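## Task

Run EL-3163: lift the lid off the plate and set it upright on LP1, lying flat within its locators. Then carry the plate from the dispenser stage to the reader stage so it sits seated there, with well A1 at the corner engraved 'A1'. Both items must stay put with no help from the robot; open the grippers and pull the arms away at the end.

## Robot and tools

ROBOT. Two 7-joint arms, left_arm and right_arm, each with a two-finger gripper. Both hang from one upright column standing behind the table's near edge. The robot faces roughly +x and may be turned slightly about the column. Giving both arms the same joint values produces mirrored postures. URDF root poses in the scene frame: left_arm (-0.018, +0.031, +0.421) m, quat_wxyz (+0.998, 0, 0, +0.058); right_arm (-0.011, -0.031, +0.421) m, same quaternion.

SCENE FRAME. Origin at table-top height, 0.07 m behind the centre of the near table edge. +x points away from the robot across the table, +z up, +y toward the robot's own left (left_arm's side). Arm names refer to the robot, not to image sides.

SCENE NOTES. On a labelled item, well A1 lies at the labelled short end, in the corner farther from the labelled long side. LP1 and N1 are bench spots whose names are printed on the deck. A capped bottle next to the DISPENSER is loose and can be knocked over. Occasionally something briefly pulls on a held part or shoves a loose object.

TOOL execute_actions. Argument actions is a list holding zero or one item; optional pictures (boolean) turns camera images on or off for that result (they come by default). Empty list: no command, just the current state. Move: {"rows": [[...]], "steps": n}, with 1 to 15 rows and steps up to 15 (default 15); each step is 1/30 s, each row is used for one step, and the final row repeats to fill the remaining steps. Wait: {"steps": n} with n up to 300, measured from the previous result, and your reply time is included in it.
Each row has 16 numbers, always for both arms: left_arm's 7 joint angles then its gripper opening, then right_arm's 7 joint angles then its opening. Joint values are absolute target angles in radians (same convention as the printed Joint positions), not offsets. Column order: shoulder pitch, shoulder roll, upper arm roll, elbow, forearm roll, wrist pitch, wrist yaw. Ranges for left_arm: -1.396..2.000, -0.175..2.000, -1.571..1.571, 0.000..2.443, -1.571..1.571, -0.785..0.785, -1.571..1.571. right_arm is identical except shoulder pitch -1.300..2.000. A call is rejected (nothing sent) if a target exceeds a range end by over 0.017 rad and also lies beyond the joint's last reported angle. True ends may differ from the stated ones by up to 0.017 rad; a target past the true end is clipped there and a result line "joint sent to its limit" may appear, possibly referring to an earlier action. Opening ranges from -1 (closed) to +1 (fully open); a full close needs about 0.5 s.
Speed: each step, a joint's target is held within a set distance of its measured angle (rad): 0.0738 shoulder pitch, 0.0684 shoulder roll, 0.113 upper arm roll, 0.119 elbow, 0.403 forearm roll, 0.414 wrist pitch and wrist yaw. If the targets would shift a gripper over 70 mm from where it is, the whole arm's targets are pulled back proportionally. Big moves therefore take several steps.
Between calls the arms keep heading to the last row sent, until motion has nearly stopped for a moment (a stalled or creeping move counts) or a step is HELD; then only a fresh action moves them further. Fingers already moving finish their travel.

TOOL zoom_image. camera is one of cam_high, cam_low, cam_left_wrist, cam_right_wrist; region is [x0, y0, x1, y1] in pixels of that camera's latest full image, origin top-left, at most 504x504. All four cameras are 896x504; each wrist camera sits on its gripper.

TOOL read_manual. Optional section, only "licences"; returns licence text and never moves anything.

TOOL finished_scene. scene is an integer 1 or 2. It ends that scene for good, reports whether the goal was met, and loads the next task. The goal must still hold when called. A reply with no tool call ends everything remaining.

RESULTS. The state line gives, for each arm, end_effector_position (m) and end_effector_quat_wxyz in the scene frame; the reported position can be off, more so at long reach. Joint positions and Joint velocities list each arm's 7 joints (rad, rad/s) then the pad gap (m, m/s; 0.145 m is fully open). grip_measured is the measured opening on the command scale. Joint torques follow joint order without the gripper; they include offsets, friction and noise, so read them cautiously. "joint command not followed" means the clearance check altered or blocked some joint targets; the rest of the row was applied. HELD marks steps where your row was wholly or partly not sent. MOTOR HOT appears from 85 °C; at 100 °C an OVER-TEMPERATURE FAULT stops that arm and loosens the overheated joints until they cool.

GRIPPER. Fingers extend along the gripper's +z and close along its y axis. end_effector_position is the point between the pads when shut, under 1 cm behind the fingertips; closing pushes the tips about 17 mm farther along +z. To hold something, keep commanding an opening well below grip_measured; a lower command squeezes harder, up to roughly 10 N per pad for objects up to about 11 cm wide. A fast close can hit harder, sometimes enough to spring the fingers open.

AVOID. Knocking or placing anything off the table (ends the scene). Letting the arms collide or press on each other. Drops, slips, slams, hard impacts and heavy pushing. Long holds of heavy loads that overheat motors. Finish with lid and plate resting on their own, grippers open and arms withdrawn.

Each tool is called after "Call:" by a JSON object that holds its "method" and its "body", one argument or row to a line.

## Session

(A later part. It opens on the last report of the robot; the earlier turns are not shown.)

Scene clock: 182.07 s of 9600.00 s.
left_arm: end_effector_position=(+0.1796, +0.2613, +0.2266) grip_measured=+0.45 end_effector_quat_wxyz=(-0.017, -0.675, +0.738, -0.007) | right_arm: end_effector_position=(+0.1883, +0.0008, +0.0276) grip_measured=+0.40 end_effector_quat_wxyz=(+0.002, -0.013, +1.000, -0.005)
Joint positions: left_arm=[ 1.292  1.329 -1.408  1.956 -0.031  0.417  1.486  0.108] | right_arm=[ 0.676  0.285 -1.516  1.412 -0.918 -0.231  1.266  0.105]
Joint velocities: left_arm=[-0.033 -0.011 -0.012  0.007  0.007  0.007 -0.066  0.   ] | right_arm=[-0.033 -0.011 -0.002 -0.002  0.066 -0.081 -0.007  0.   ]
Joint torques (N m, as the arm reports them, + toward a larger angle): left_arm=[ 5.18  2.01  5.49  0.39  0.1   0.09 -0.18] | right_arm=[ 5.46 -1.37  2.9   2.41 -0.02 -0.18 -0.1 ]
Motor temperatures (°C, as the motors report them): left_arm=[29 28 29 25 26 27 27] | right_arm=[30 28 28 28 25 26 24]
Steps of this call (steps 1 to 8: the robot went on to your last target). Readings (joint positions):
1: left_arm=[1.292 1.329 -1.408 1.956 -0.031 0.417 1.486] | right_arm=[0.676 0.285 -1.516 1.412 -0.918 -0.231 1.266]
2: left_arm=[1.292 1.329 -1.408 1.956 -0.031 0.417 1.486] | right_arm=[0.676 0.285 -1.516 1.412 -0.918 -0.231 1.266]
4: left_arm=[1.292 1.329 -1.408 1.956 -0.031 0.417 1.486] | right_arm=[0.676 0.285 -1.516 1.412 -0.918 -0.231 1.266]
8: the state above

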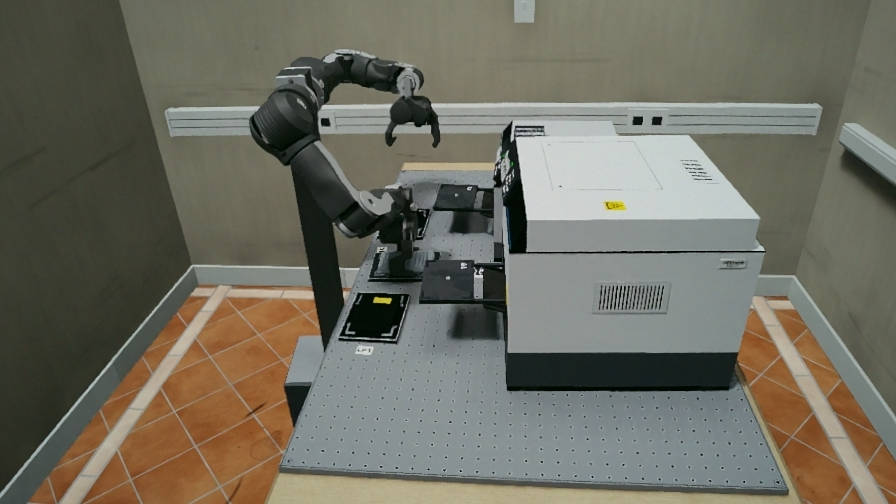

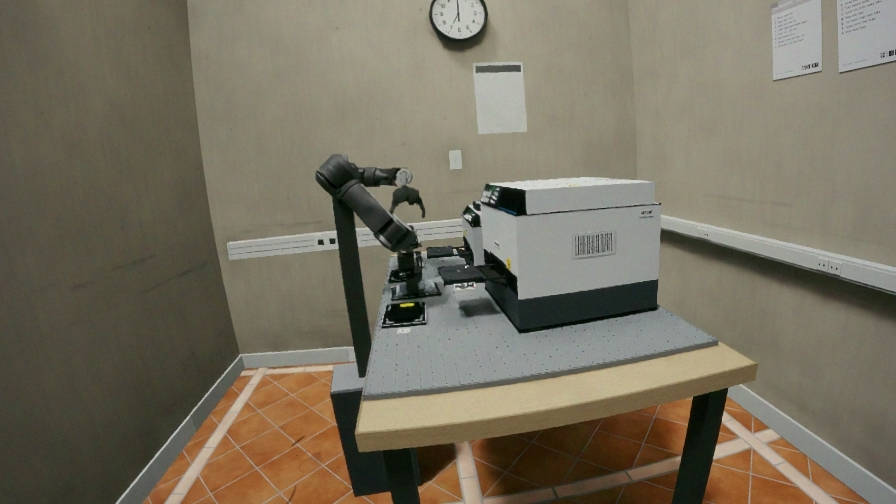

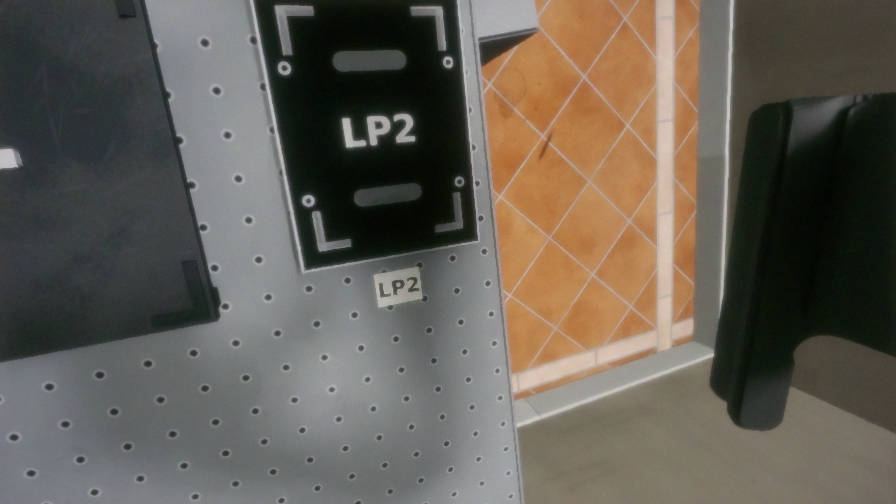

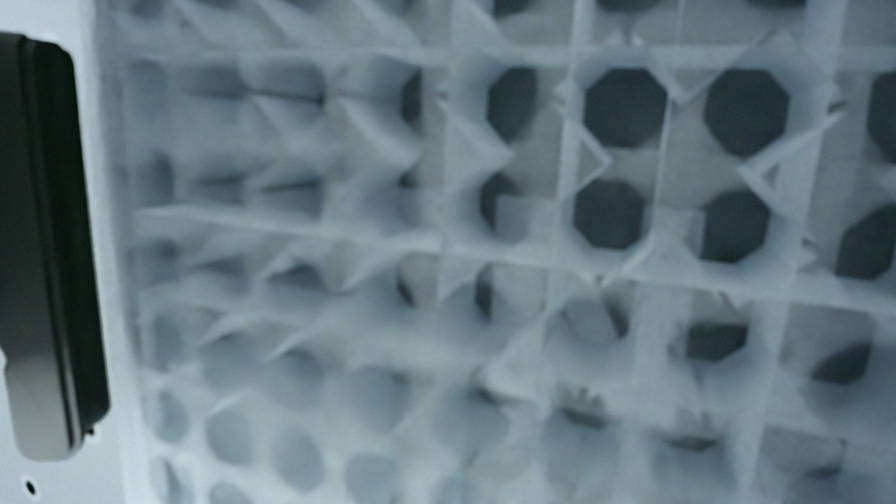

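Call:
{"method": "execute_actions", "body": {
  "actions": [
    {"rows":[[1.29,1.33,-1.405,1.955,-0.03,0.42,1.48,0.45,0.679,0.284,-1.513,1.414,-0.92,-0.234,1.257,0.35],[1.29,1.33,-1.405,1.955,-0.03,0.42,1.48,0.45,0.679,0.284,-1.513,1.414,-0.92,-0.234,1.257,0.3],[1.29,1.33,-1.405,1.955,-0.03,0.42,1.48,0.45,0.679,0.284,-1.513,1.414,-0.92,-0.234,1.257,0.25],[1.29,1.33,-1.405,1.955,-0.03,0.42,1.48,0.45,0.679,0.284,-1.513,1.414,-0.92,-0.234,1.257,0.2],[1.29,1.33,-1.405,1.955,-0.03,0.42,1.48,0.45,0.679,0.284,-1.513,1.414,-0.92,-0.234,1.257,0.17],[1.29,1.33,-1.405,1.955,-0.03,0.42,1.48,0.45,0.679,0.284,-1.513,1.414,-0.92,-0.234,1.257,0.14],[1.29,1.33,-1.405,1.955,-0.03,0.42,1.48,0.45,0.679,0.284,-1.513,1.414,-0.92,-0.234,1.257,0.11],[1.29,1.33,-1.405,1.955,-0.03,0.42,1.48,0.45,0.679,0.284,-1.513,1.414,-0.92,-0.234,1.257,0.08],[1.29,1.33,-1.405,1.955,-0.03,0.42,1.48,0.45,0.679,0.284,-1.513,1.414,-0.92,-0.234,1.257,0.03],[1.29,1.33,-1.405,1.955,-0.03,0.42,1.48,0.45,0.679,0.284,-1.513,1.414,-0.92,-0.234,1.257,-0.05],[1.29,1.33,-1.405,1.955,-0.03,0.42,1.48,0.45,0.679,0.284,-1.513,1.414,-0.92,-0.234,1.257,-0.2],[1.29,1.33,-1.405,1.955,-0.03,0.42,1.48,0.45,0.679,0.284,-1.513,1.414,-0.92,-0.234,1.257,-0.4],[1.29,1.33,-1.405,1.955,-0.03,0.42,1.48,0.45,0.679,0.284,-1.513,1.414,-0.92,-0.234,1.257,-0.6]],"steps":15}
  ],
  "pictures": false
}}

Call:
{"method": "execute_actions", "body": {
  "actions": [
    {"rows":[[1.29,1.33,-1.405,1.955,-0.03,0.42,1.48,0.45,0.679,0.284,-1.513,1.414,-0.92,-0.234,1.257,-0.6],[1.29,1.33,-1.405,1.955,-0.03,0.42,1.48,0.45,0.679,0.284,-1.513,1.414,-0.92,-0.234,1.257,-0.6],[1.29,1.33,-1.405,1.955,-0.03,0.42,1.48,0.45,0.683,0.286,-1.514,1.422,-0.914,-0.229,1.269,-0.6],[1.29,1.33,-1.405,1.955,-0.03,0.42,1.48,0.45,0.687,0.288,-1.514,1.43,-0.907,-0.224,1.279,-0.6],[1.29,1.33,-1.405,1.955,-0.03,0.42,1.48,0.45,0.695,0.293,-1.515,1.447,-0.895,-0.217,1.293,-0.6],[1.29,1.33,-1.405,1.955,-0.03,0.42,1.48,0.45,0.703,0.298,-1.515,1.464,-0.883,-0.21,1.306,-0.6],[1.29,1.33,-1.405,1.955,-0.03,0.42,1.48,0.45,0.713,0.304,-1.516,1.485,-0.87,-0.204,1.319,-0.6],[1.29,1.33,-1.405,1.955,-0.03,0.42,1.48,0.45,0.724,0.31,-1.517,1.505,-0.857,-0.198,1.332,-0.6],[1.29,1.33,-1.405,1.955,-0.03,0.42,1.48,0.45,0.734,0.316,-1.517,1.525,-0.845,-0.192,1.345,-0.6],[1.29,1.33,-1.405,1.955,-0.03,0.42,1.48,0.45,0.745,0.322,-1.518,1.545,-0.833,-0.186,1.356,-0.6],[1.29,1.33,-1.405,1.955,-0.03,0.42,1.48,0.45,0.763,0.331,-1.519,1.575,-0.812,-0.177,1.374,-0.6],[1.29,1.33,-1.405,1.955,-0.03,0.42,1.48,0.45,0.782,0.34,-1.521,1.606,-0.791,-0.168,1.392,-0.6],[1.29,1.33,-1.405,1.955,-0.03,0.42,1.48,0.45,0.8,0.35,-1.522,1.637,-0.77,-0.16,1.41,-0.6]],"steps":15}
  ]
}}

Scene clock: 189.33 s of 9600.00 s.
left_arm: end_effector_position=(+0.1796, +0.2613, +0.2266) grip_measured=+0.45 end_effector_quat_wxyz=(-0.017, -0.675, +0.738, -0.007) | right_arm: end_effector_position=(+0.1883, +0.0013, +0.0276) grip_measured=+0.15 end_effector_quat_wxyz=(+0.002, -0.013, +1.000, -0.003)
Joint positions: left_arm=[ 1.292  1.329 -1.408  1.956 -0.031  0.417  1.486  0.108] | right_arm=[ 0.676  0.285 -1.516  1.412 -0.919 -0.231  1.262  0.087]
Joint velocities: left_arm=[-0.033 -0.011 -0.002  0.007 -0.037 -0.051 -0.037 -0.   ] | right_arm=[-0.055 -0.055 -0.002 -0.002 -0.081 -0.066 -0.022  0.   ]
Joint torques (N m, as the arm reports them, + toward a larger angle): left_arm=[ 5.17  1.94  5.48  0.34  0.11  0.09 -0.18] | right_arm=[ 5.52 -1.39  2.99  2.36 -0.03 -0.12 -0.08]
Motor temperatures (°C, as the motors report them): left_arm=[29 28 29 25 26 27 27] | right_arm=[30 27 28 28 25 26 24]
Steps of this call (steps 1 to 15: the robot went on to your last target; steps 16 to 90: nothing new was sent; then 3.77 s passed at rest; steps 91 to 105: all 15 steps of this action). Readings (joint positions):
91: left_arm=[1.292 1.329 -1.408 1.956 -0.031 0.417 1.486] | right_arm=[0.676 0.285 -1.516 1.412 -0.918 -0.231 1.264]
92: left_arm=[1.292 1.329 -1.408 1.956 -0.031 0.417 1.486] | right_arm=[0.676 0.285 -1.516 1.412 -0.918 -0.231 1.264]
94: left_arm=[1.292 1.329 -1.408 1.956 -0.031 0.417 1.486] | right_arm=[0.676 0.285 -1.516 1.412 -0.919 -0.231 1.263]
98: left_arm=[1.292 1.329 -1.408 1.956 -0.031 0.417 1.486] | right_arm=[0.676 0.285 -1.516 1.412 -0.919 -0.231 1.262]
105: the state above

Scene clock: 189.83 s of 9600.00 s.
left_arm: end_effector_position=(+0.1796, +0.2613, +0.2266) grip_measured=+0.45 end_effector_quat_wxyz=(-0.017, -0.675, +0.738, -0.007) | right_arm: end_effector_position=(+0.1921, +0.0045, +0.0818) grip_measured=+0.15 end_effector_quat_wxyz=(+0.010, -0.023, +1.000, +0.008)
Joint positions: left_arm=[ 1.292  1.329 -1.408  1.956 -0.031  0.417  1.486  0.108] | right_arm=[ 0.809  0.349 -1.518  1.64  -0.779 -0.165  1.398  0.087]
Joint velocities: left_arm=[ 0.121  0.055 -0.017  0.002 -0.022 -0.007  0.037  0.   ] | right_arm=[-0.165 -0.121 -0.012 -0.095  0.095 -0.007  0.11   0.   ]
Joint torques (N m, as the arm reports them, + toward a larger angle): left_arm=[ 5.18  2.01  5.48  0.33  0.11  0.1  -0.19] | right_arm=[ 3.51 -0.46  1.92  1.61  0.16  0.01  0.23]
Motor temperatures (°C, as the motors report them): left_arm=[29 28 29 25 26 27 27] | right_arm=[30 27 28 28 25 26 24]
Steps of this call (steps 1 to 15: all 15 steps of this action). Readings (joint positions):
1: left_arm=[1.292 1.329 -1.408 1.956 -0.031 0.417 1.486] | right_arm=[0.676 0.285 -1.516 1.412 -0.919 -0.231 1.262]
2: left_arm=[1.292 1.329 -1.408 1.956 -0.031 0.417 1.486] | right_arm=[0.676 0.285 -1.516 1.412 -0.919 -0.231 1.262]
4: left_arm=[1.292 1.329 -1.408 1.956 -0.031 0.417 1.486] | right_arm=[0.680 0.288 -1.516 1.424 -0.914 -0.229 1.267]
8: left_arm=[1.292 1.329 -1.408 1.956 -0.031 0.417 1.486] | right_arm=[0.720 0.309 -1.516 1.499 -0.872 -0.208 1.311]
15: the state above

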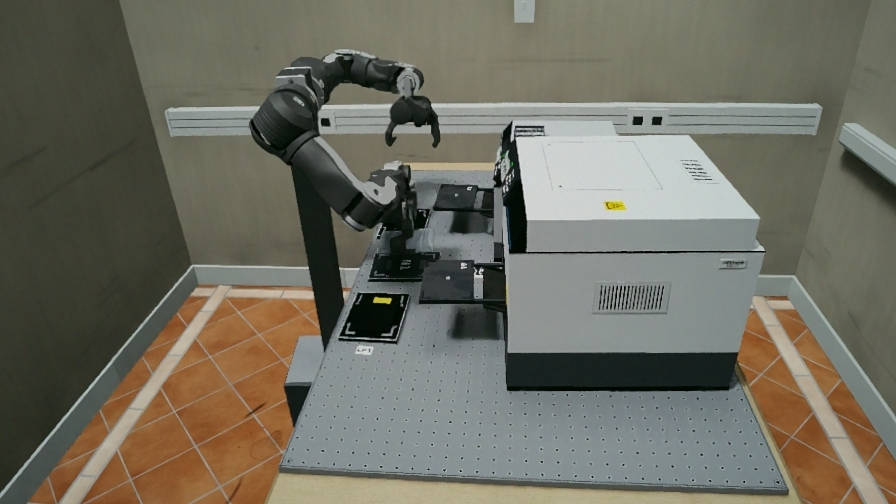

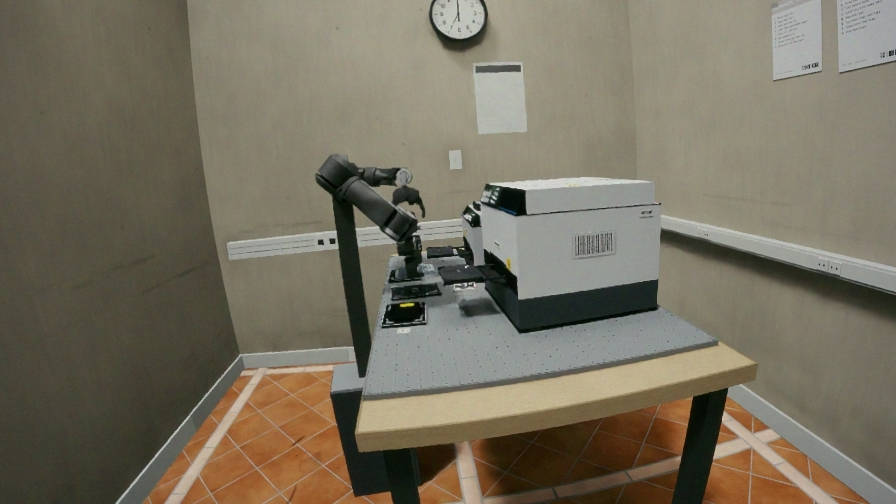

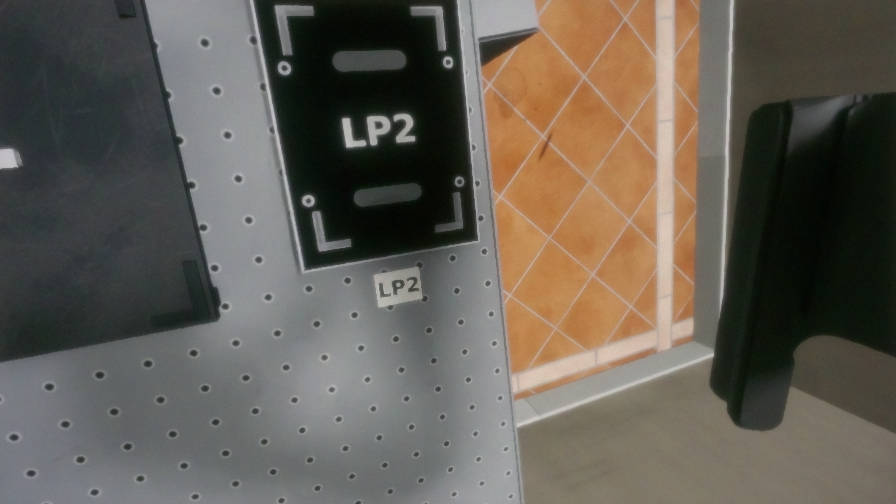

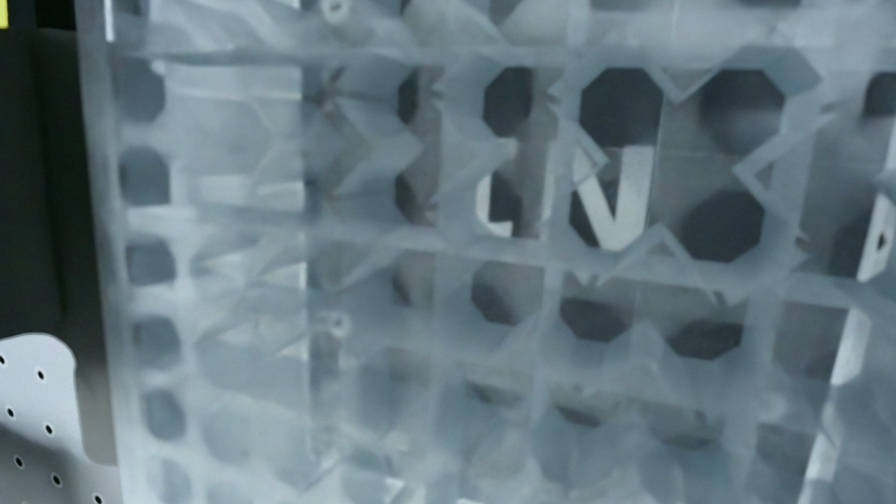

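Call:
{"method": "execute_actions", "body": {
  "actions": [
    {"rows":[[1.29,1.33,-1.405,1.955,-0.03,0.42,1.48,0.45,0.82,0.355,-1.523,1.653,-0.75,-0.15,1.414,-0.6],[1.29,1.33,-1.405,1.955,-0.03,0.42,1.48,0.45,0.845,0.362,-1.525,1.674,-0.722,-0.14,1.42,-0.6],[1.29,1.33,-1.405,1.955,-0.03,0.42,1.48,0.45,0.872,0.37,-1.527,1.697,-0.692,-0.127,1.427,-0.6],[1.29,1.33,-1.405,1.955,-0.03,0.42,1.48,0.45,0.9,0.377,-1.529,1.72,-0.662,-0.113,1.435,-0.6],[1.29,1.33,-1.405,1.955,-0.03,0.42,1.48,0.45,0.93,0.385,-1.531,1.744,-0.632,-0.1,1.444,-0.6],[1.29,1.33,-1.405,1.955,-0.03,0.42,1.48,0.45,0.962,0.392,-1.533,1.768,-0.6,-0.085,1.454,-0.6],[1.29,1.33,-1.405,1.955,-0.03,0.42,1.48,0.45,0.994,0.399,-1.534,1.792,-0.567,-0.07,1.465,-0.6],[1.29,1.33,-1.405,1.955,-0.03,0.42,1.48,0.45,1.026,0.405,-1.536,1.816,-0.535,-0.055,1.476,-0.6],[1.29,1.33,-1.405,1.955,-0.03,0.42,1.48,0.45,1.058,0.412,-1.537,1.84,-0.502,-0.04,1.488,-0.6],[1.29,1.33,-1.405,1.955,-0.03,0.42,1.48,0.45,1.09,0.419,-1.539,1.865,-0.47,-0.024,1.5,-0.6],[1.29,1.33,-1.405,1.955,-0.03,0.42,1.48,0.45,1.126,0.425,-1.541,1.886,-0.434,-0.007,1.513,-0.6],[1.29,1.33,-1.405,1.955,-0.03,0.42,1.48,0.45,1.162,0.435,-1.543,1.907,-0.4,0.01,1.526,-0.6],[1.29,1.33,-1.405,1.955,-0.03,0.42,1.48,0.45,1.198,0.45,-1.543,1.928,-0.363,0.027,1.539,-0.6],[1.29,1.33,-1.405,1.955,-0.03,0.42,1.48,0.45,1.232,0.47,-1.54,1.95,-0.325,0.05,1.55,-0.6],[1.29,1.33,-1.405,1.955,-0.03,0.42,1.48,0.45,1.258,0.495,-1.536,1.965,-0.292,0.075,1.558,-0.6]]}
  ],
  "pictures": false
}}

Call:
{"method": "execute_actions", "body": {
  "actions": [
    {"rows":[[1.29,1.33,-1.405,1.955,-0.03,0.42,1.48,0.45,1.27,0.525,-1.53,1.97,-0.272,0.1,1.558,-0.6],[1.29,1.33,-1.405,1.955,-0.03,0.42,1.48,0.45,1.27,0.56,-1.521,1.975,-0.262,0.118,1.557,-0.6],[1.29,1.33,-1.405,1.955,-0.03,0.42,1.48,0.45,1.27,0.595,-1.513,1.975,-0.252,0.137,1.555,-0.6],[1.29,1.33,-1.405,1.955,-0.03,0.42,1.48,0.45,1.27,0.63,-1.504,1.975,-0.242,0.155,1.553,-0.6],[1.29,1.33,-1.405,1.955,-0.03,0.42,1.48,0.45,1.27,0.665,-1.496,1.975,-0.232,0.174,1.551,-0.6],[1.29,1.33,-1.405,1.955,-0.03,0.42,1.48,0.45,1.27,0.7,-1.487,1.975,-0.223,0.192,1.549,-0.6],[1.29,1.33,-1.405,1.955,-0.03,0.42,1.48,0.45,1.27,0.735,-1.479,1.975,-0.213,0.21,1.547,-0.6],[1.29,1.33,-1.405,1.955,-0.03,0.42,1.48,0.45,1.27,0.77,-1.47,1.975,-0.203,0.229,1.545,-0.6],[1.29,1.33,-1.405,1.955,-0.03,0.42,1.48,0.45,1.27,0.805,-1.462,1.97,-0.194,0.247,1.542,-0.6],[1.29,1.33,-1.405,1.955,-0.03,0.42,1.48,0.45,1.27,0.84,-1.454,1.96,-0.184,0.266,1.538,-0.6],[1.29,1.33,-1.405,1.955,-0.03,0.42,1.48,0.45,1.27,0.875,-1.445,1.945,-0.174,0.285,1.533,-0.6],[1.29,1.33,-1.405,1.955,-0.03,0.42,1.48,0.45,1.27,0.91,-1.437,1.925,-0.162,0.305,1.528,-0.6],[1.29,1.33,-1.405,1.955,-0.03,0.42,1.48,0.45,1.27,0.94,-1.43,1.9,-0.15,0.325,1.522,-0.6],[1.29,1.33,-1.405,1.955,-0.03,0.42,1.48,0.45,1.27,0.97,-1.423,1.87,-0.14,0.345,1.516,-0.6],[1.29,1.33,-1.405,1.955,-0.03,0.42,1.48,0.45,1.27,0.995,-1.418,1.84,-0.13,0.365,1.51,-0.6]]}
  ],
  "pictures": false
}}

Call:
{"method": "execute_actions", "body": {
  "actions": [
    {"rows":[[1.29,1.33,-1.405,1.955,-0.03,0.42,1.48,0.45,1.27,1.015,-1.415,1.808,-0.122,0.38,1.503,-0.6],[1.29,1.33,-1.405,1.955,-0.03,0.42,1.48,0.45,1.27,1.028,-1.413,1.775,-0.115,0.392,1.496,-0.6],[1.29,1.33,-1.405,1.955,-0.03,0.42,1.48,0.45,1.27,1.035,-1.412,1.742,-0.109,0.4,1.49,-0.6],[1.29,1.33,-1.405,1.955,-0.03,0.42,1.48,0.45,1.27,1.04,-1.412,1.71,-0.104,0.407,1.484,-0.6],[1.29,1.33,-1.405,1.955,-0.03,0.42,1.48,0.45,1.27,1.044,-1.411,1.677,-0.1,0.414,1.478,-0.6],[1.29,1.33,-1.405,1.955,-0.03,0.42,1.48,0.45,1.27,1.047,-1.411,1.644,-0.096,0.42,1.472,-0.6],[1.29,1.33,-1.405,1.955,-0.03,0.42,1.48,0.45,1.27,1.05,-1.41,1.611,-0.092,0.426,1.466,-0.6],[1.29,1.33,-1.405,1.955,-0.03,0.42,1.48,0.45,1.27,1.053,-1.41,1.578,-0.088,0.433,1.46,-0.6],[1.29,1.33,-1.405,1.955,-0.03,0.42,1.48,0.45,1.27,1.055,-1.41,1.546,-0.084,0.439,1.454,-0.6],[1.29,1.33,-1.405,1.955,-0.03,0.42,1.48,0.45,1.27,1.057,-1.409,1.516,-0.08,0.445,1.448,-0.6],[1.29,1.33,-1.405,1.955,-0.03,0.42,1.48,0.45,1.27,1.059,-1.409,1.49,-0.077,0.45,1.443,-0.6],[1.29,1.33,-1.405,1.955,-0.03,0.42,1.48,0.45,1.27,1.061,-1.408,1.468,-0.074,0.455,1.439,-0.6],[1.29,1.33,-1.405,1.955,-0.03,0.42,1.48,0.45,1.27,1.062,-1.408,1.45,-0.072,0.459,1.435,-0.6],[1.29,1.33,-1.405,1.955,-0.03,0.42,1.48,0.45,1.27,1.063,-1.407,1.439,-0.07,0.462,1.433,-0.6],[1.29,1.33,-1.405,1.955,-0.03,0.42,1.48,0.45,1.27,1.063,-1.407,1.433,-0.069,0.463,1.432,-0.6]]}
  ],
  "pictures": false
}}

Call:
{"method": "execute_actions", "body": {
  "actions": [
    {"rows":[[1.29,1.33,-1.405,1.955,-0.03,0.42,1.48,0.45,1.26,1.06,-1.407,1.428,-0.069,0.459,1.421,-0.6],[1.29,1.33,-1.405,1.955,-0.03,0.42,1.48,0.45,1.25,1.057,-1.406,1.423,-0.068,0.456,1.411,-0.6],[1.29,1.33,-1.405,1.955,-0.03,0.42,1.48,0.45,1.24,1.053,-1.406,1.418,-0.068,0.453,1.4,-0.6],[1.29,1.33,-1.405,1.955,-0.03,0.42,1.48,0.45,1.23,1.05,-1.406,1.413,-0.068,0.45,1.39,-0.6],[1.29,1.33,-1.405,1.955,-0.03,0.42,1.48,0.45,1.22,1.047,-1.405,1.408,-0.068,0.448,1.379,-0.6],[1.29,1.33,-1.405,1.955,-0.03,0.42,1.48,0.45,1.21,1.043,-1.405,1.403,-0.067,0.445,1.369,-0.6],[1.29,1.33,-1.405,1.955,-0.03,0.42,1.48,0.45,1.2,1.039,-1.404,1.397,-0.067,0.443,1.356,-0.6]],"steps":15}
  ]
}}

Call:
{"method": "zoom_image", "body": {
  "camera": "cam_high",
  "region": [390,210,520,320]
}}

Scene clock: 207.07 s of 9600.00 s.
left_arm: end_effector_position=(+0.1796, +0.2613, +0.2266) grip_measured=+0.45 end_effector_quat_wxyz=(-0.017, -0.675, +0.738, -0.007) | right_arm: end_effector_position=(+0.2028, -0.0131, +0.1975) grip_measured=+0.15 end_effector_quat_wxyz=(+0.017, +0.015, +1.000, +0.016)
Joint positions: left_arm=[ 1.292  1.329 -1.408  1.956 -0.031  0.417  1.486  0.108] | right_arm=[ 1.258  0.49  -1.539  1.965 -0.333  0.045  1.538  0.087]
Joint velocities: left_arm=[-0.121 -0.011  0.002 -0.007  0.066  0.007  0.007  0.   ] | right_arm=[ 0.582  0.78   0.154  0.403  0.872  0.564  0.374 -0.   ]
Joint torques (N m, as the arm reports them, + toward a larger angle): left_arm=[ 5.2   1.95  5.48  0.35  0.1   0.09 -0.19] | right_arm=[ 4.13 -0.89  3.74  0.31  0.    0.07  0.06]
Motor temperatures (°C, as the motors report them): left_arm=[29 28 29 25 26 27 27] | right_arm=[31 27 28 28 25 26 24]
Steps of this call (steps 1 to 30: the robot went on to your last target; steps 31 to 90: nothing new was sent; then 13.73 s passed at rest; steps 91 to 105: all 15 steps of this action). Readings (joint positions):
91: left_arm=[1.292 1.329 -1.408 1.956 -0.031 0.417 1.486] | right_arm=[0.806 0.353 -1.525 1.645 -0.762 -0.159 1.406]
92: left_arm=[1.292 1.329 -1.408 1.956 -0.031 0.417 1.486] | right_arm=[0.828 0.361 -1.529 1.664 -0.743 -0.152 1.409]
94: left_arm=[1.292 1.329 -1.408 1.956 -0.031 0.417 1.486] | right_arm=[0.898 0.378 -1.529 1.714 -0.694 -0.131 1.422]
98: left_arm=[1.292 1.329 -1.408 1.956 -0.031 0.417 1.486] | right_arm=[1.020 0.404 -1.535 1.810 -0.573 -0.076 1.458]
105: the state above

Scene clock: 207.57 s of 9600.00 s.
left_arm: end_effector_position=(+0.1796, +0.2613, +0.2266) grip_measured=+0.45 end_effector_quat_wxyz=(-0.017, -0.675, +0.738, -0.007) | right_arm: end_effector_position=(+0.2583, -0.1468, +0.2087) grip_measured=+0.15 end_effector_quat_wxyz=(-0.014, +0.459, +0.889, -0.005)
Joint positions: left_arm=[ 1.292  1.329 -1.408  1.956 -0.031  0.417  1.486  0.108] | right_arm=[ 1.268  0.995 -1.424  1.844 -0.144  0.338  1.523  0.087]
Joint velocities: left_arm=[-0.033 -0.055 -0.012  0.007  0.066 -0.037 -0.051 -0.   ] | right_arm=[-0.033  0.67   0.115 -0.857  0.066  0.432 -0.168 -0.   ]
Joint torques (N m, as the arm reports them, + toward a larger angle): left_arm=[ 5.2   1.98  5.45  0.36  0.1   0.09 -0.19] | right_arm=[ 5.58 -0.32  4.71  1.22  0.34  0.06 -0.09]
Motor temperatures (°C, as the motors report them): left_arm=[29 28 29 25 26 27 27] | right_arm=[31 27 28 28 25 26 24]
Steps of this call (steps 1 to 15: all 15 steps of this action). Readings (joint positions):
1: left_arm=[1.292 1.329 -1.408 1.956 -0.031 0.417 1.486] | right_arm=[1.273 0.520 -1.531 1.973 -0.304 0.068 1.545]
2: left_arm=[1.292 1.329 -1.408 1.956 -0.031 0.417 1.486] | right_arm=[1.274 0.555 -1.522 1.974 -0.285 0.090 1.547]
4: left_arm=[1.292 1.329 -1.408 1.956 -0.031 0.417 1.486] | right_arm=[1.270 0.631 -1.512 1.974 -0.257 0.129 1.550]
8: left_arm=[1.292 1.329 -1.408 1.956 -0.031 0.417 1.486] | right_arm=[1.269 0.768 -1.476 1.975 -0.216 0.204 1.547]
15: the state above

Scene clock: 208.07 s of 9600.00 s.
left_arm: end_effector_position=(+0.1796, +0.2613, +0.2266) grip_measured=+0.45 end_effector_quat_wxyz=(-0.017, -0.675, +0.738, -0.007) | right_arm: end_effector_position=(+0.3160, -0.2354, +0.1982) grip_measured=+0.15 end_effector_quat_wxyz=(+0.000, +0.700, +0.714, -0.004)
Joint positions: left_arm=[ 1.292  1.329 -1.408  1.956 -0.031  0.417  1.486  0.108] | right_arm=[ 1.268  1.064 -1.413  1.432 -0.075  0.458  1.439  0.087]
Joint velocities: left_arm=[-0.011  0.033 -0.012  0.012 -0.066  0.007 -0.022 -0.   ] | right_arm=[-0.077  0.011  0.017 -0.12  -0.022  0.081 -0.022 -0.   ]
Joint torques (N m, as the arm reports them, + toward a larger angle): left_arm=[ 5.22  2.    5.48  0.37  0.11  0.09 -0.18] | right_arm=[ 6.33  1.45  5.2   0.74  0.14  0.01 -0.09]
Motor temperatures (°C, as the motors report them): left_arm=[29 28 29 25 26 27 27] | right_arm=[31 27 28 28 25 26 24]
Steps of this call (steps 1 to 15: all 15 steps of this action). Readings (joint positions):
1: left_arm=[1.292 1.329 -1.408 1.956 -0.031 0.417 1.486] | right_arm=[1.268 1.017 -1.420 1.812 -0.135 0.356 1.517]
2: left_arm=[1.292 1.329 -1.408 1.956 -0.031 0.417 1.486] | right_arm=[1.268 1.031 -1.419 1.778 -0.127 0.371 1.510]
4: left_arm=[1.292 1.329 -1.408 1.956 -0.031 0.417 1.486] | right_arm=[1.268 1.041 -1.417 1.713 -0.114 0.393 1.497]
8: left_arm=[1.292 1.329 -1.408 1.956 -0.031 0.417 1.486] | right_arm=[1.268 1.050 -1.416 1.583 -0.093 0.422 1.472]
15: the state above

Scene clock: 208.57 s of 9600.00 s.
left_arm: end_effector_position=(+0.1796, +0.2613, +0.2266) grip_measured=+0.45 end_effector_quat_wxyz=(-0.017, -0.675, +0.738, -0.007) | right_arm: end_effector_position=(+0.3171, -0.2343, +0.1756) grip_measured=+0.15 end_effector_quat_wxyz=(+0.000, +0.701, +0.713, -0.001)
Joint positions: left_arm=[ 1.292  1.329 -1.408  1.956 -0.031  0.417  1.486  0.108] | right_arm=[ 1.197  1.039 -1.408  1.396 -0.068  0.446  1.362  0.087]
Joint velocities: left_arm=[-0.011  0.011  0.002  0.002  0.007 -0.007 -0.007  0.   ] | right_arm=[-0.033 -0.033  0.007 -0.012 -0.051 -0.007 -0.007 -0.   ]
Joint torques (N m, as the arm reports them, + toward a larger angle): left_arm=[ 5.19  1.95  5.47  0.38  0.11  0.09 -0.18] | right_arm=[ 6.9   1.76  4.51  0.6   0.08 -0.17 -0.11]
Motor temperatures (°C, as the motors report them): left_arm=[29 28 29 25 26 27 27] | right_arm=[31 27 28 28 25 26 24]
Steps of this call (steps 1 to 15: all 15 steps of this action). Readings (joint positions):
1: left_arm=[1.292 1.329 -1.408 1.956 -0.031 0.417 1.486] | right_arm=[1.265 1.063 -1.411 1.429 -0.073 0.458 1.434]
2: left_arm=[1.292 1.329 -1.408 1.956 -0.031 0.417 1.486] | right_arm=[1.255 1.060 -1.408 1.424 -0.072 0.458 1.426]
4: left_arm=[1.292 1.329 -1.408 1.956 -0.031 0.417 1.486] | right_arm=[1.230 1.050 -1.408 1.414 -0.071 0.455 1.407]
8: left_arm=[1.292 1.329 -1.408 1.956 -0.031 0.417 1.486] | right_arm=[1.197 1.039 -1.408 1.396 -0.068 0.447 1.369]
15: the state above

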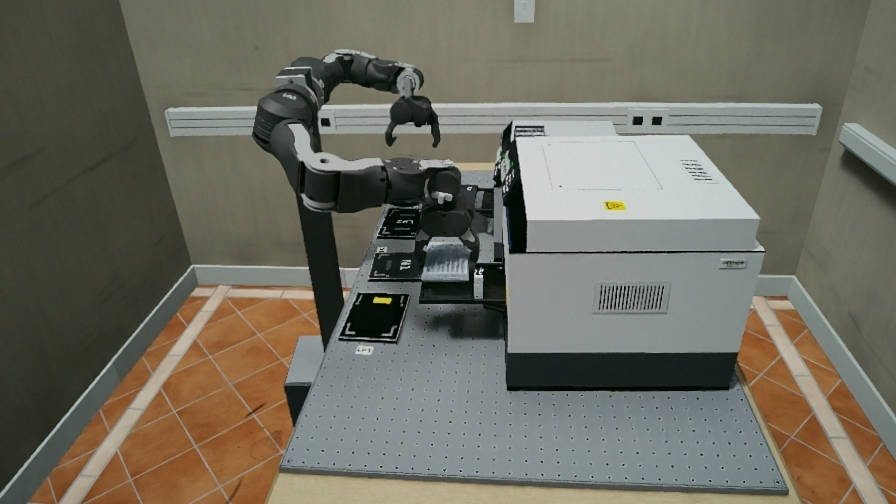

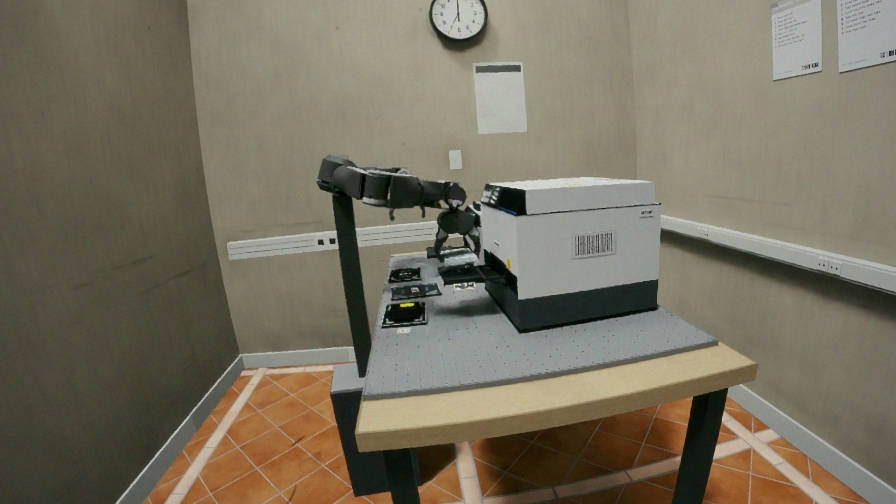

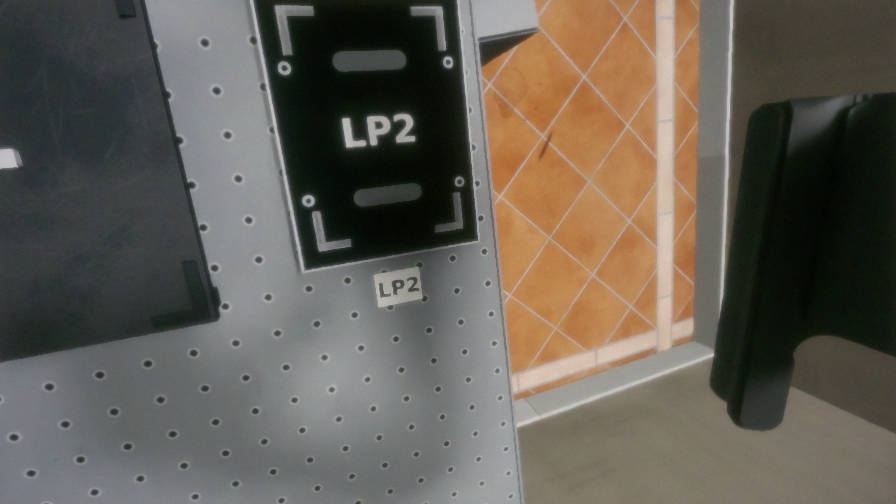

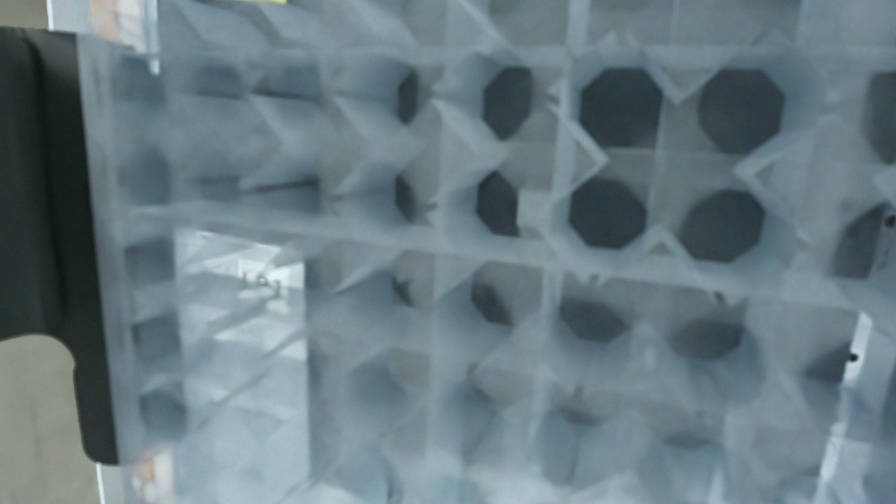

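Region (390, 210, 520, 320) of cam_high's 896x504 image, scaled by 3.877, with more detail than that image has; it fills the top 426 rows of this view, and the rest is white.

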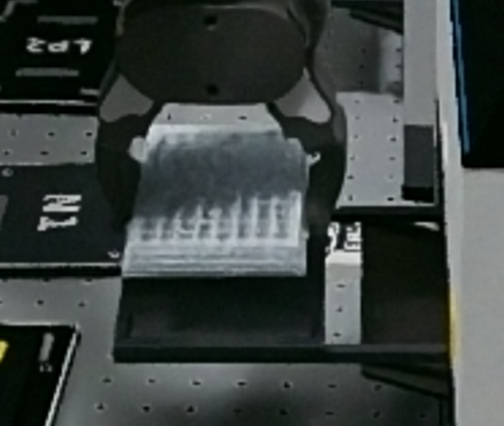

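Call:
{"method": "execute_actions", "body": {
  "actions": [
    {"rows":[[1.29,1.33,-1.405,1.955,-0.03,0.42,1.48,0.45,1.19,1.035,-1.404,1.391,-0.066,0.44,1.345,-0.6],[1.29,1.33,-1.405,1.955,-0.03,0.42,1.48,0.45,1.18,1.031,-1.403,1.385,-0.066,0.438,1.335,-0.6],[1.29,1.33,-1.405,1.955,-0.03,0.42,1.48,0.45,1.17,1.027,-1.403,1.378,-0.066,0.435,1.324,-0.6],[1.29,1.33,-1.405,1.955,-0.03,0.42,1.48,0.45,1.16,1.022,-1.403,1.371,-0.065,0.432,1.314,-0.6],[1.29,1.33,-1.405,1.955,-0.03,0.42,1.48,0.45,1.15,1.018,-1.402,1.364,-0.065,0.43,1.303,-0.6],[1.29,1.33,-1.405,1.955,-0.03,0.42,1.48,0.45,1.142,1.014,-1.402,1.359,-0.064,0.428,1.295,-0.6],[1.29,1.33,-1.405,1.955,-0.03,0.42,1.48,0.45,1.136,1.012,-1.402,1.355,-0.064,0.426,1.289,-0.6]],"steps":15}
  ]
}}

Call:
{"method": "zoom_image", "body": {
  "camera": "cam_high",
  "region": [400,230,500,315]
}}

Call:
{"method": "zoom_image", "body": {
  "camera": "cam_low",
  "region": [425,240,505,295]
}}

Scene clock: 211.57 s of 9600.00 s.
left_arm: end_effector_position=(+0.1796, +0.2613, +0.2266) grip_measured=+0.45 end_effector_quat_wxyz=(-0.017, -0.675, +0.738, -0.007) | right_arm: end_effector_position=(+0.3175, -0.2337, +0.1546) grip_measured=+0.15 end_effector_quat_wxyz=(+0.000, +0.701, +0.713, +0.000)
Joint positions: left_arm=[ 1.292  1.329 -1.408  1.956 -0.031  0.417  1.486  0.108] | right_arm=[ 1.134  1.012 -1.404  1.355 -0.065  0.429  1.295  0.087]
Joint velocities: left_arm=[-0.055 -0.011 -0.007 -0.017  0.022 -0.037  0.095 -0.   ] | right_arm=[-0.033 -0.033 -0.007  0.002  0.022  0.037 -0.022 -0.   ]
Joint torques (N m, as the arm reports them, + toward a larger angle): left_arm=[ 5.24  1.98  5.46  0.32  0.12  0.1  -0.18] | right_arm=[ 6.76  2.17  4.24  0.37  0.08 -0.14 -0.11]
Motor temperatures (°C, as the motors report them): left_arm=[29 28 29 25 26 27 27] | right_arm=[31 27 28 28 25 26 24]
Steps of this call (steps 1 to 15: the robot went on to your last target; steps 16 to 75: nothing new was sent; steps 76 to 90: all 15 steps of this action). Readings (joint positions):
76: left_arm=[1.292 1.329 -1.408 1.956 -0.031 0.417 1.486] | right_arm=[1.194 1.038 -1.407 1.393 -0.068 0.445 1.357]
77: left_arm=[1.292 1.329 -1.408 1.956 -0.031 0.417 1.486] | right_arm=[1.186 1.033 -1.405 1.387 -0.067 0.443 1.349]
79: left_arm=[1.292 1.329 -1.408 1.956 -0.031 0.417 1.486] | right_arm=[1.160 1.023 -1.404 1.372 -0.066 0.438 1.331]
83: left_arm=[1.292 1.329 -1.408 1.956 -0.031 0.417 1.486] | right_arm=[1.134 1.012 -1.404 1.355 -0.065 0.430 1.299]
90: the state above

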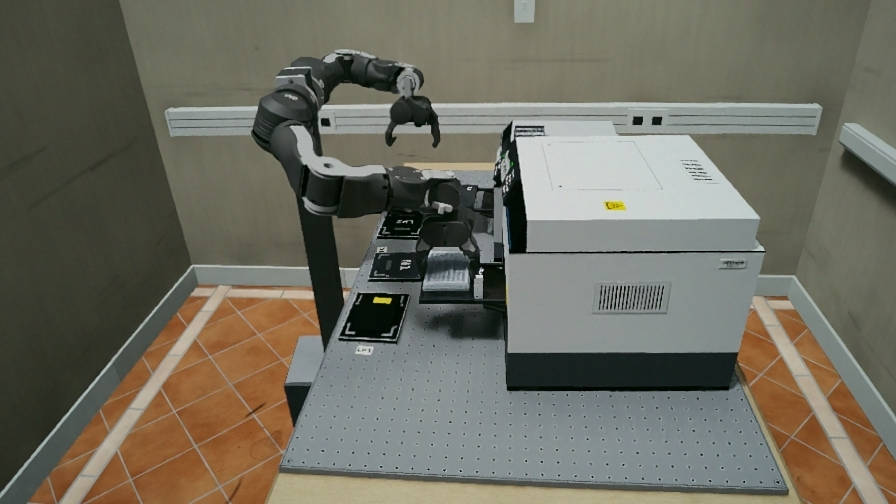

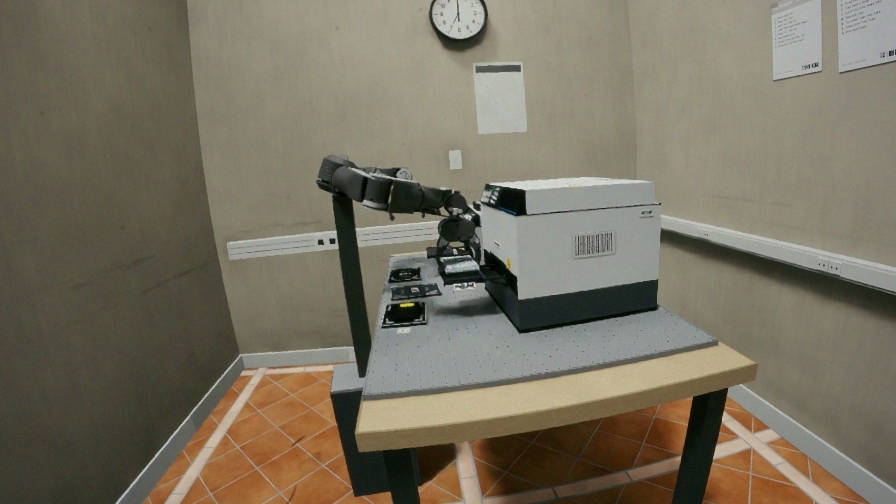

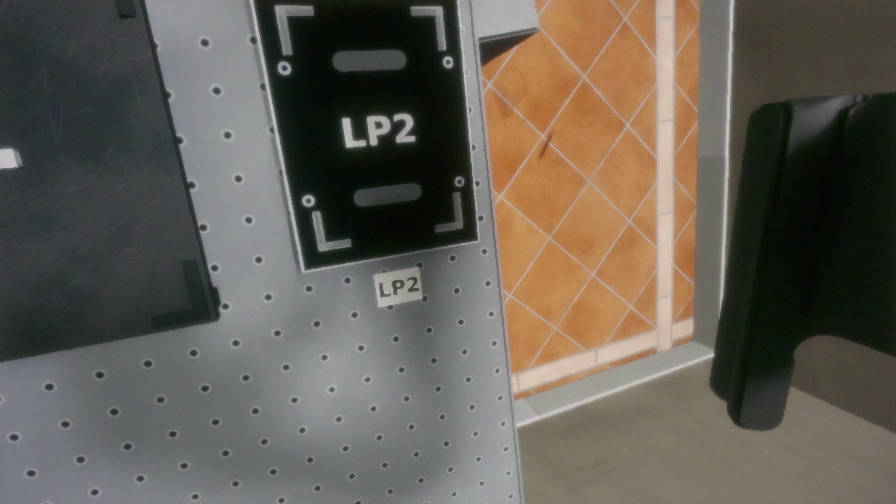

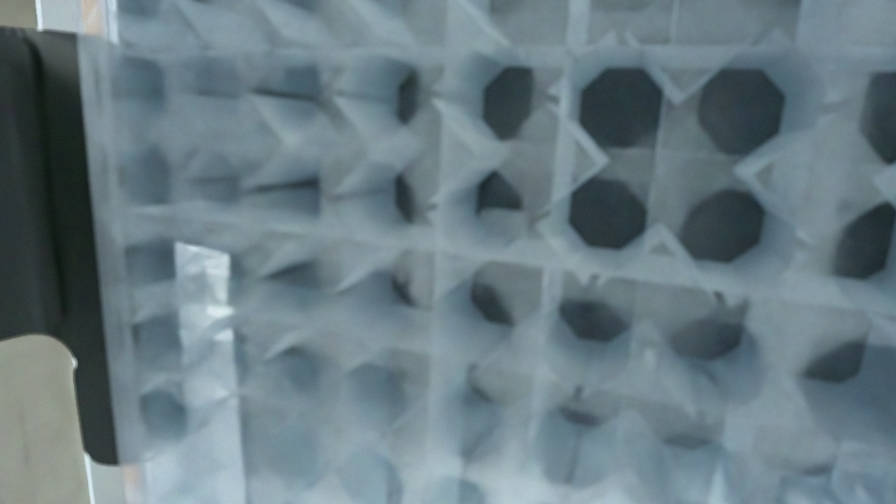

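Region (400, 230, 500, 315) of cam_high's 896x504 image, scaled by 5.040, with more detail than that image has; it fills the top 428 rows of this view, and the rest is white.

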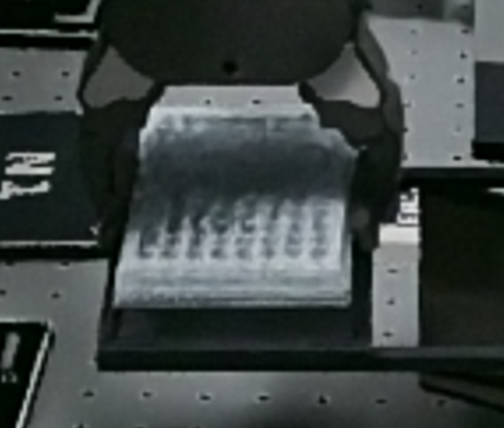

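Region (425, 240, 505, 295) of cam_low's 896x504 image, scaled by 6.300, with more detail than that image has; it fills the top 346 rows of this view, and the rest is white.

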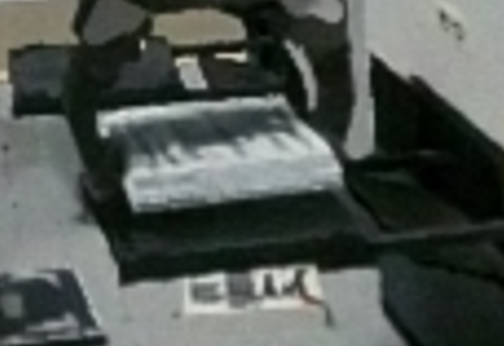

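Call:
{"method": "execute_actions", "body": {
  "actions": [
    {"rows":[[1.29,1.33,-1.405,1.955,-0.03,0.42,1.48,0.45,1.134,1.008,-1.401,1.354,-0.065,0.433,1.288,-0.6],[1.29,1.33,-1.405,1.955,-0.03,0.42,1.48,0.45,1.131,1.003,-1.401,1.352,-0.067,0.437,1.286,-0.6],[1.29,1.33,-1.405,1.955,-0.03,0.42,1.48,0.45,1.128,0.998,-1.4,1.35,-0.068,0.441,1.284,-0.6],[1.29,1.33,-1.405,1.955,-0.03,0.42,1.48,0.45,1.125,0.993,-1.399,1.349,-0.069,0.444,1.282,-0.6],[1.29,1.33,-1.405,1.955,-0.03,0.42,1.48,0.45,1.122,0.989,-1.398,1.347,-0.07,0.447,1.279,-0.6],[1.29,1.33,-1.405,1.955,-0.03,0.42,1.48,0.45,1.118,0.987,-1.398,1.344,-0.07,0.446,1.275,-0.6]],"steps":15}
  ]
}}

Call:
{"method": "zoom_image", "body": {
  "camera": "cam_high",
  "region": [400,230,500,315]
}}

Scene clock: 219.57 s of 9600.00 s.
left_arm: end_effector_position=(+0.1796, +0.2613, +0.2266) grip_measured=+0.45 end_effector_quat_wxyz=(-0.017, -0.675, +0.738, -0.007) | right_arm: end_effector_position=(+0.3181, -0.2272, +0.1480) grip_measured=+0.15 end_effector_quat_wxyz=(-0.000, +0.700, +0.714, -0.000)
Joint positions: left_arm=[ 1.292  1.329 -1.408  1.956 -0.031  0.417  1.486  0.108] | right_arm=[ 1.117  0.985 -1.403  1.345 -0.069  0.443  1.28   0.087]
Joint velocities: left_arm=[-0.011  0.077 -0.027 -0.002  0.007  0.066  0.066  0.   ] | right_arm=[-0.121 -0.011  0.002 -0.002  0.051 -0.022  0.007 -0.   ]
Joint torques (N m, as the arm reports them, + toward a larger angle): left_arm=[ 5.17  1.99  5.45  0.3   0.11  0.1  -0.18] | right_arm=[ 6.21  2.56  4.96  0.36  0.01 -0.01 -0.12]
Motor temperatures (°C, as the motors report them): left_arm=[29 28 29 25 26 27 27] | right_arm=[31 27 28 28 25 26 24]
Steps of this call (steps 1 to 15: the robot went on to your last target; steps 16 to 90: nothing new was sent; then 4.50 s passed at rest; steps 91 to 105: all 15 steps of this action). Readings (joint positions):
91: left_arm=[1.292 1.329 -1.408 1.956 -0.031 0.417 1.486] | right_arm=[1.134 1.011 -1.404 1.355 -0.065 0.429 1.294]
92: left_arm=[1.292 1.329 -1.408 1.956 -0.031 0.417 1.486] | right_arm=[1.133 1.007 -1.404 1.353 -0.066 0.431 1.293]
94: left_arm=[1.292 1.329 -1.408 1.956 -0.031 0.417 1.486] | right_arm=[1.127 0.995 -1.404 1.350 -0.067 0.437 1.289]
98: left_arm=[1.292 1.329 -1.408 1.956 -0.031 0.417 1.486] | right_arm=[1.117 0.985 -1.403 1.345 -0.068 0.442 1.282]
105: the state above

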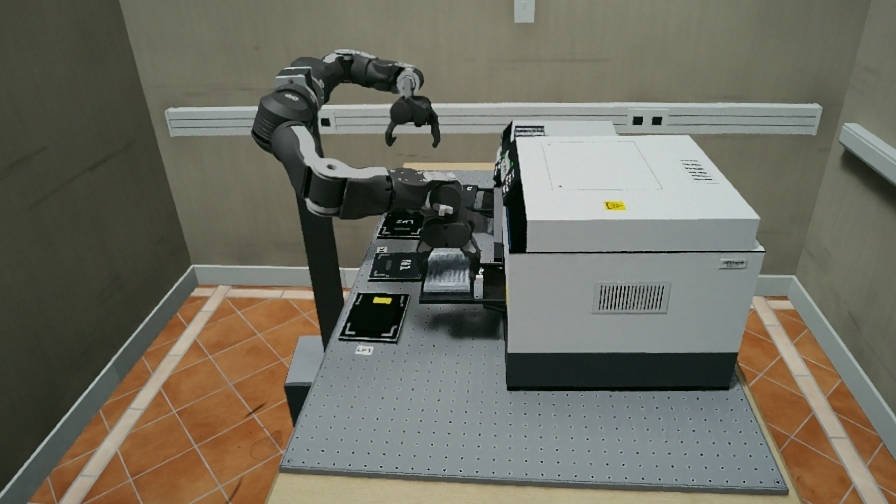

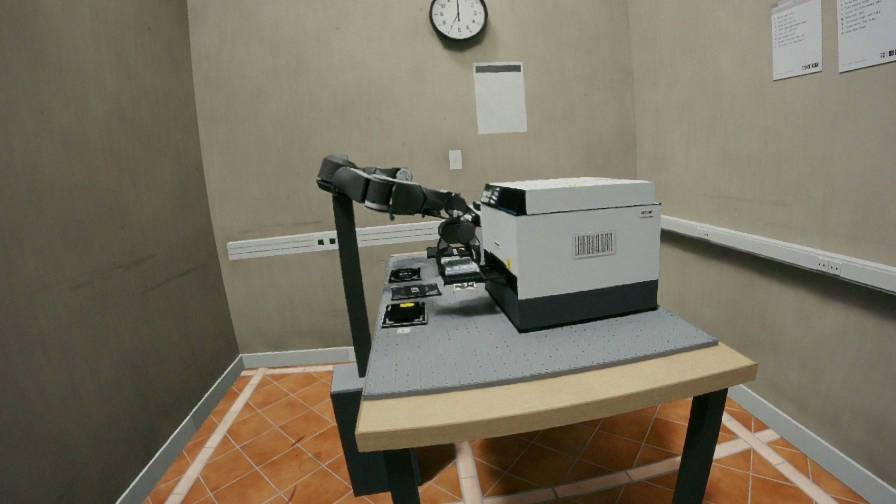

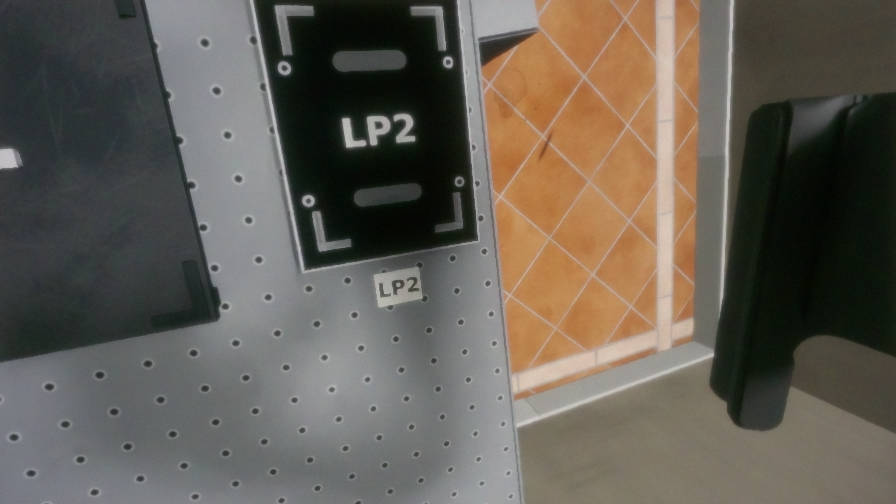

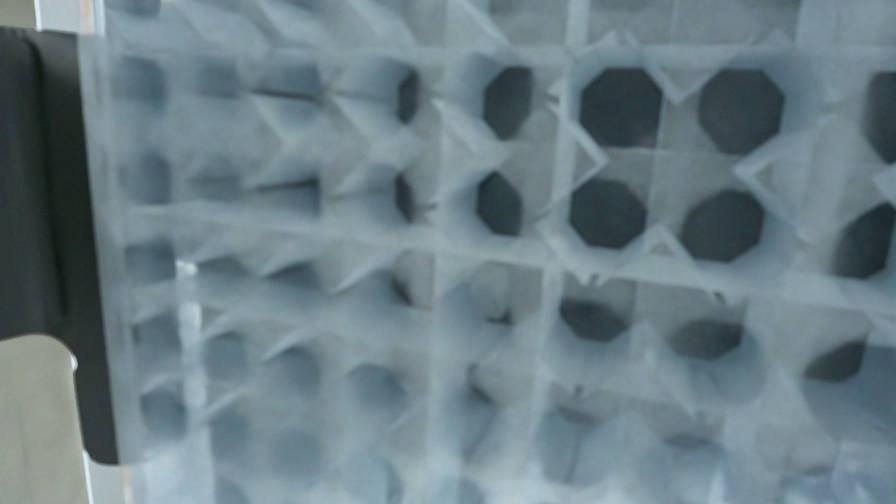

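Region (400, 230, 500, 315) of cam_high's 896x504 image, scaled by 5.040, with more detail than that image has; it fills the top 428 rows of this view, and the rest is white.

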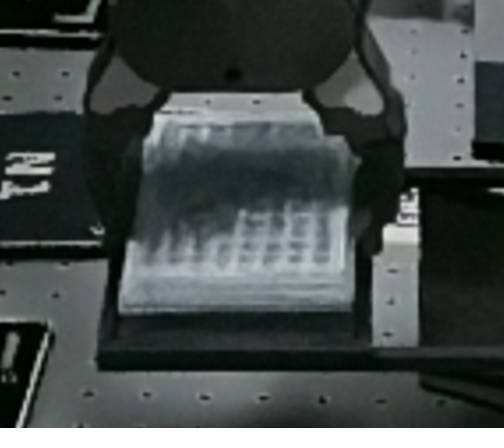

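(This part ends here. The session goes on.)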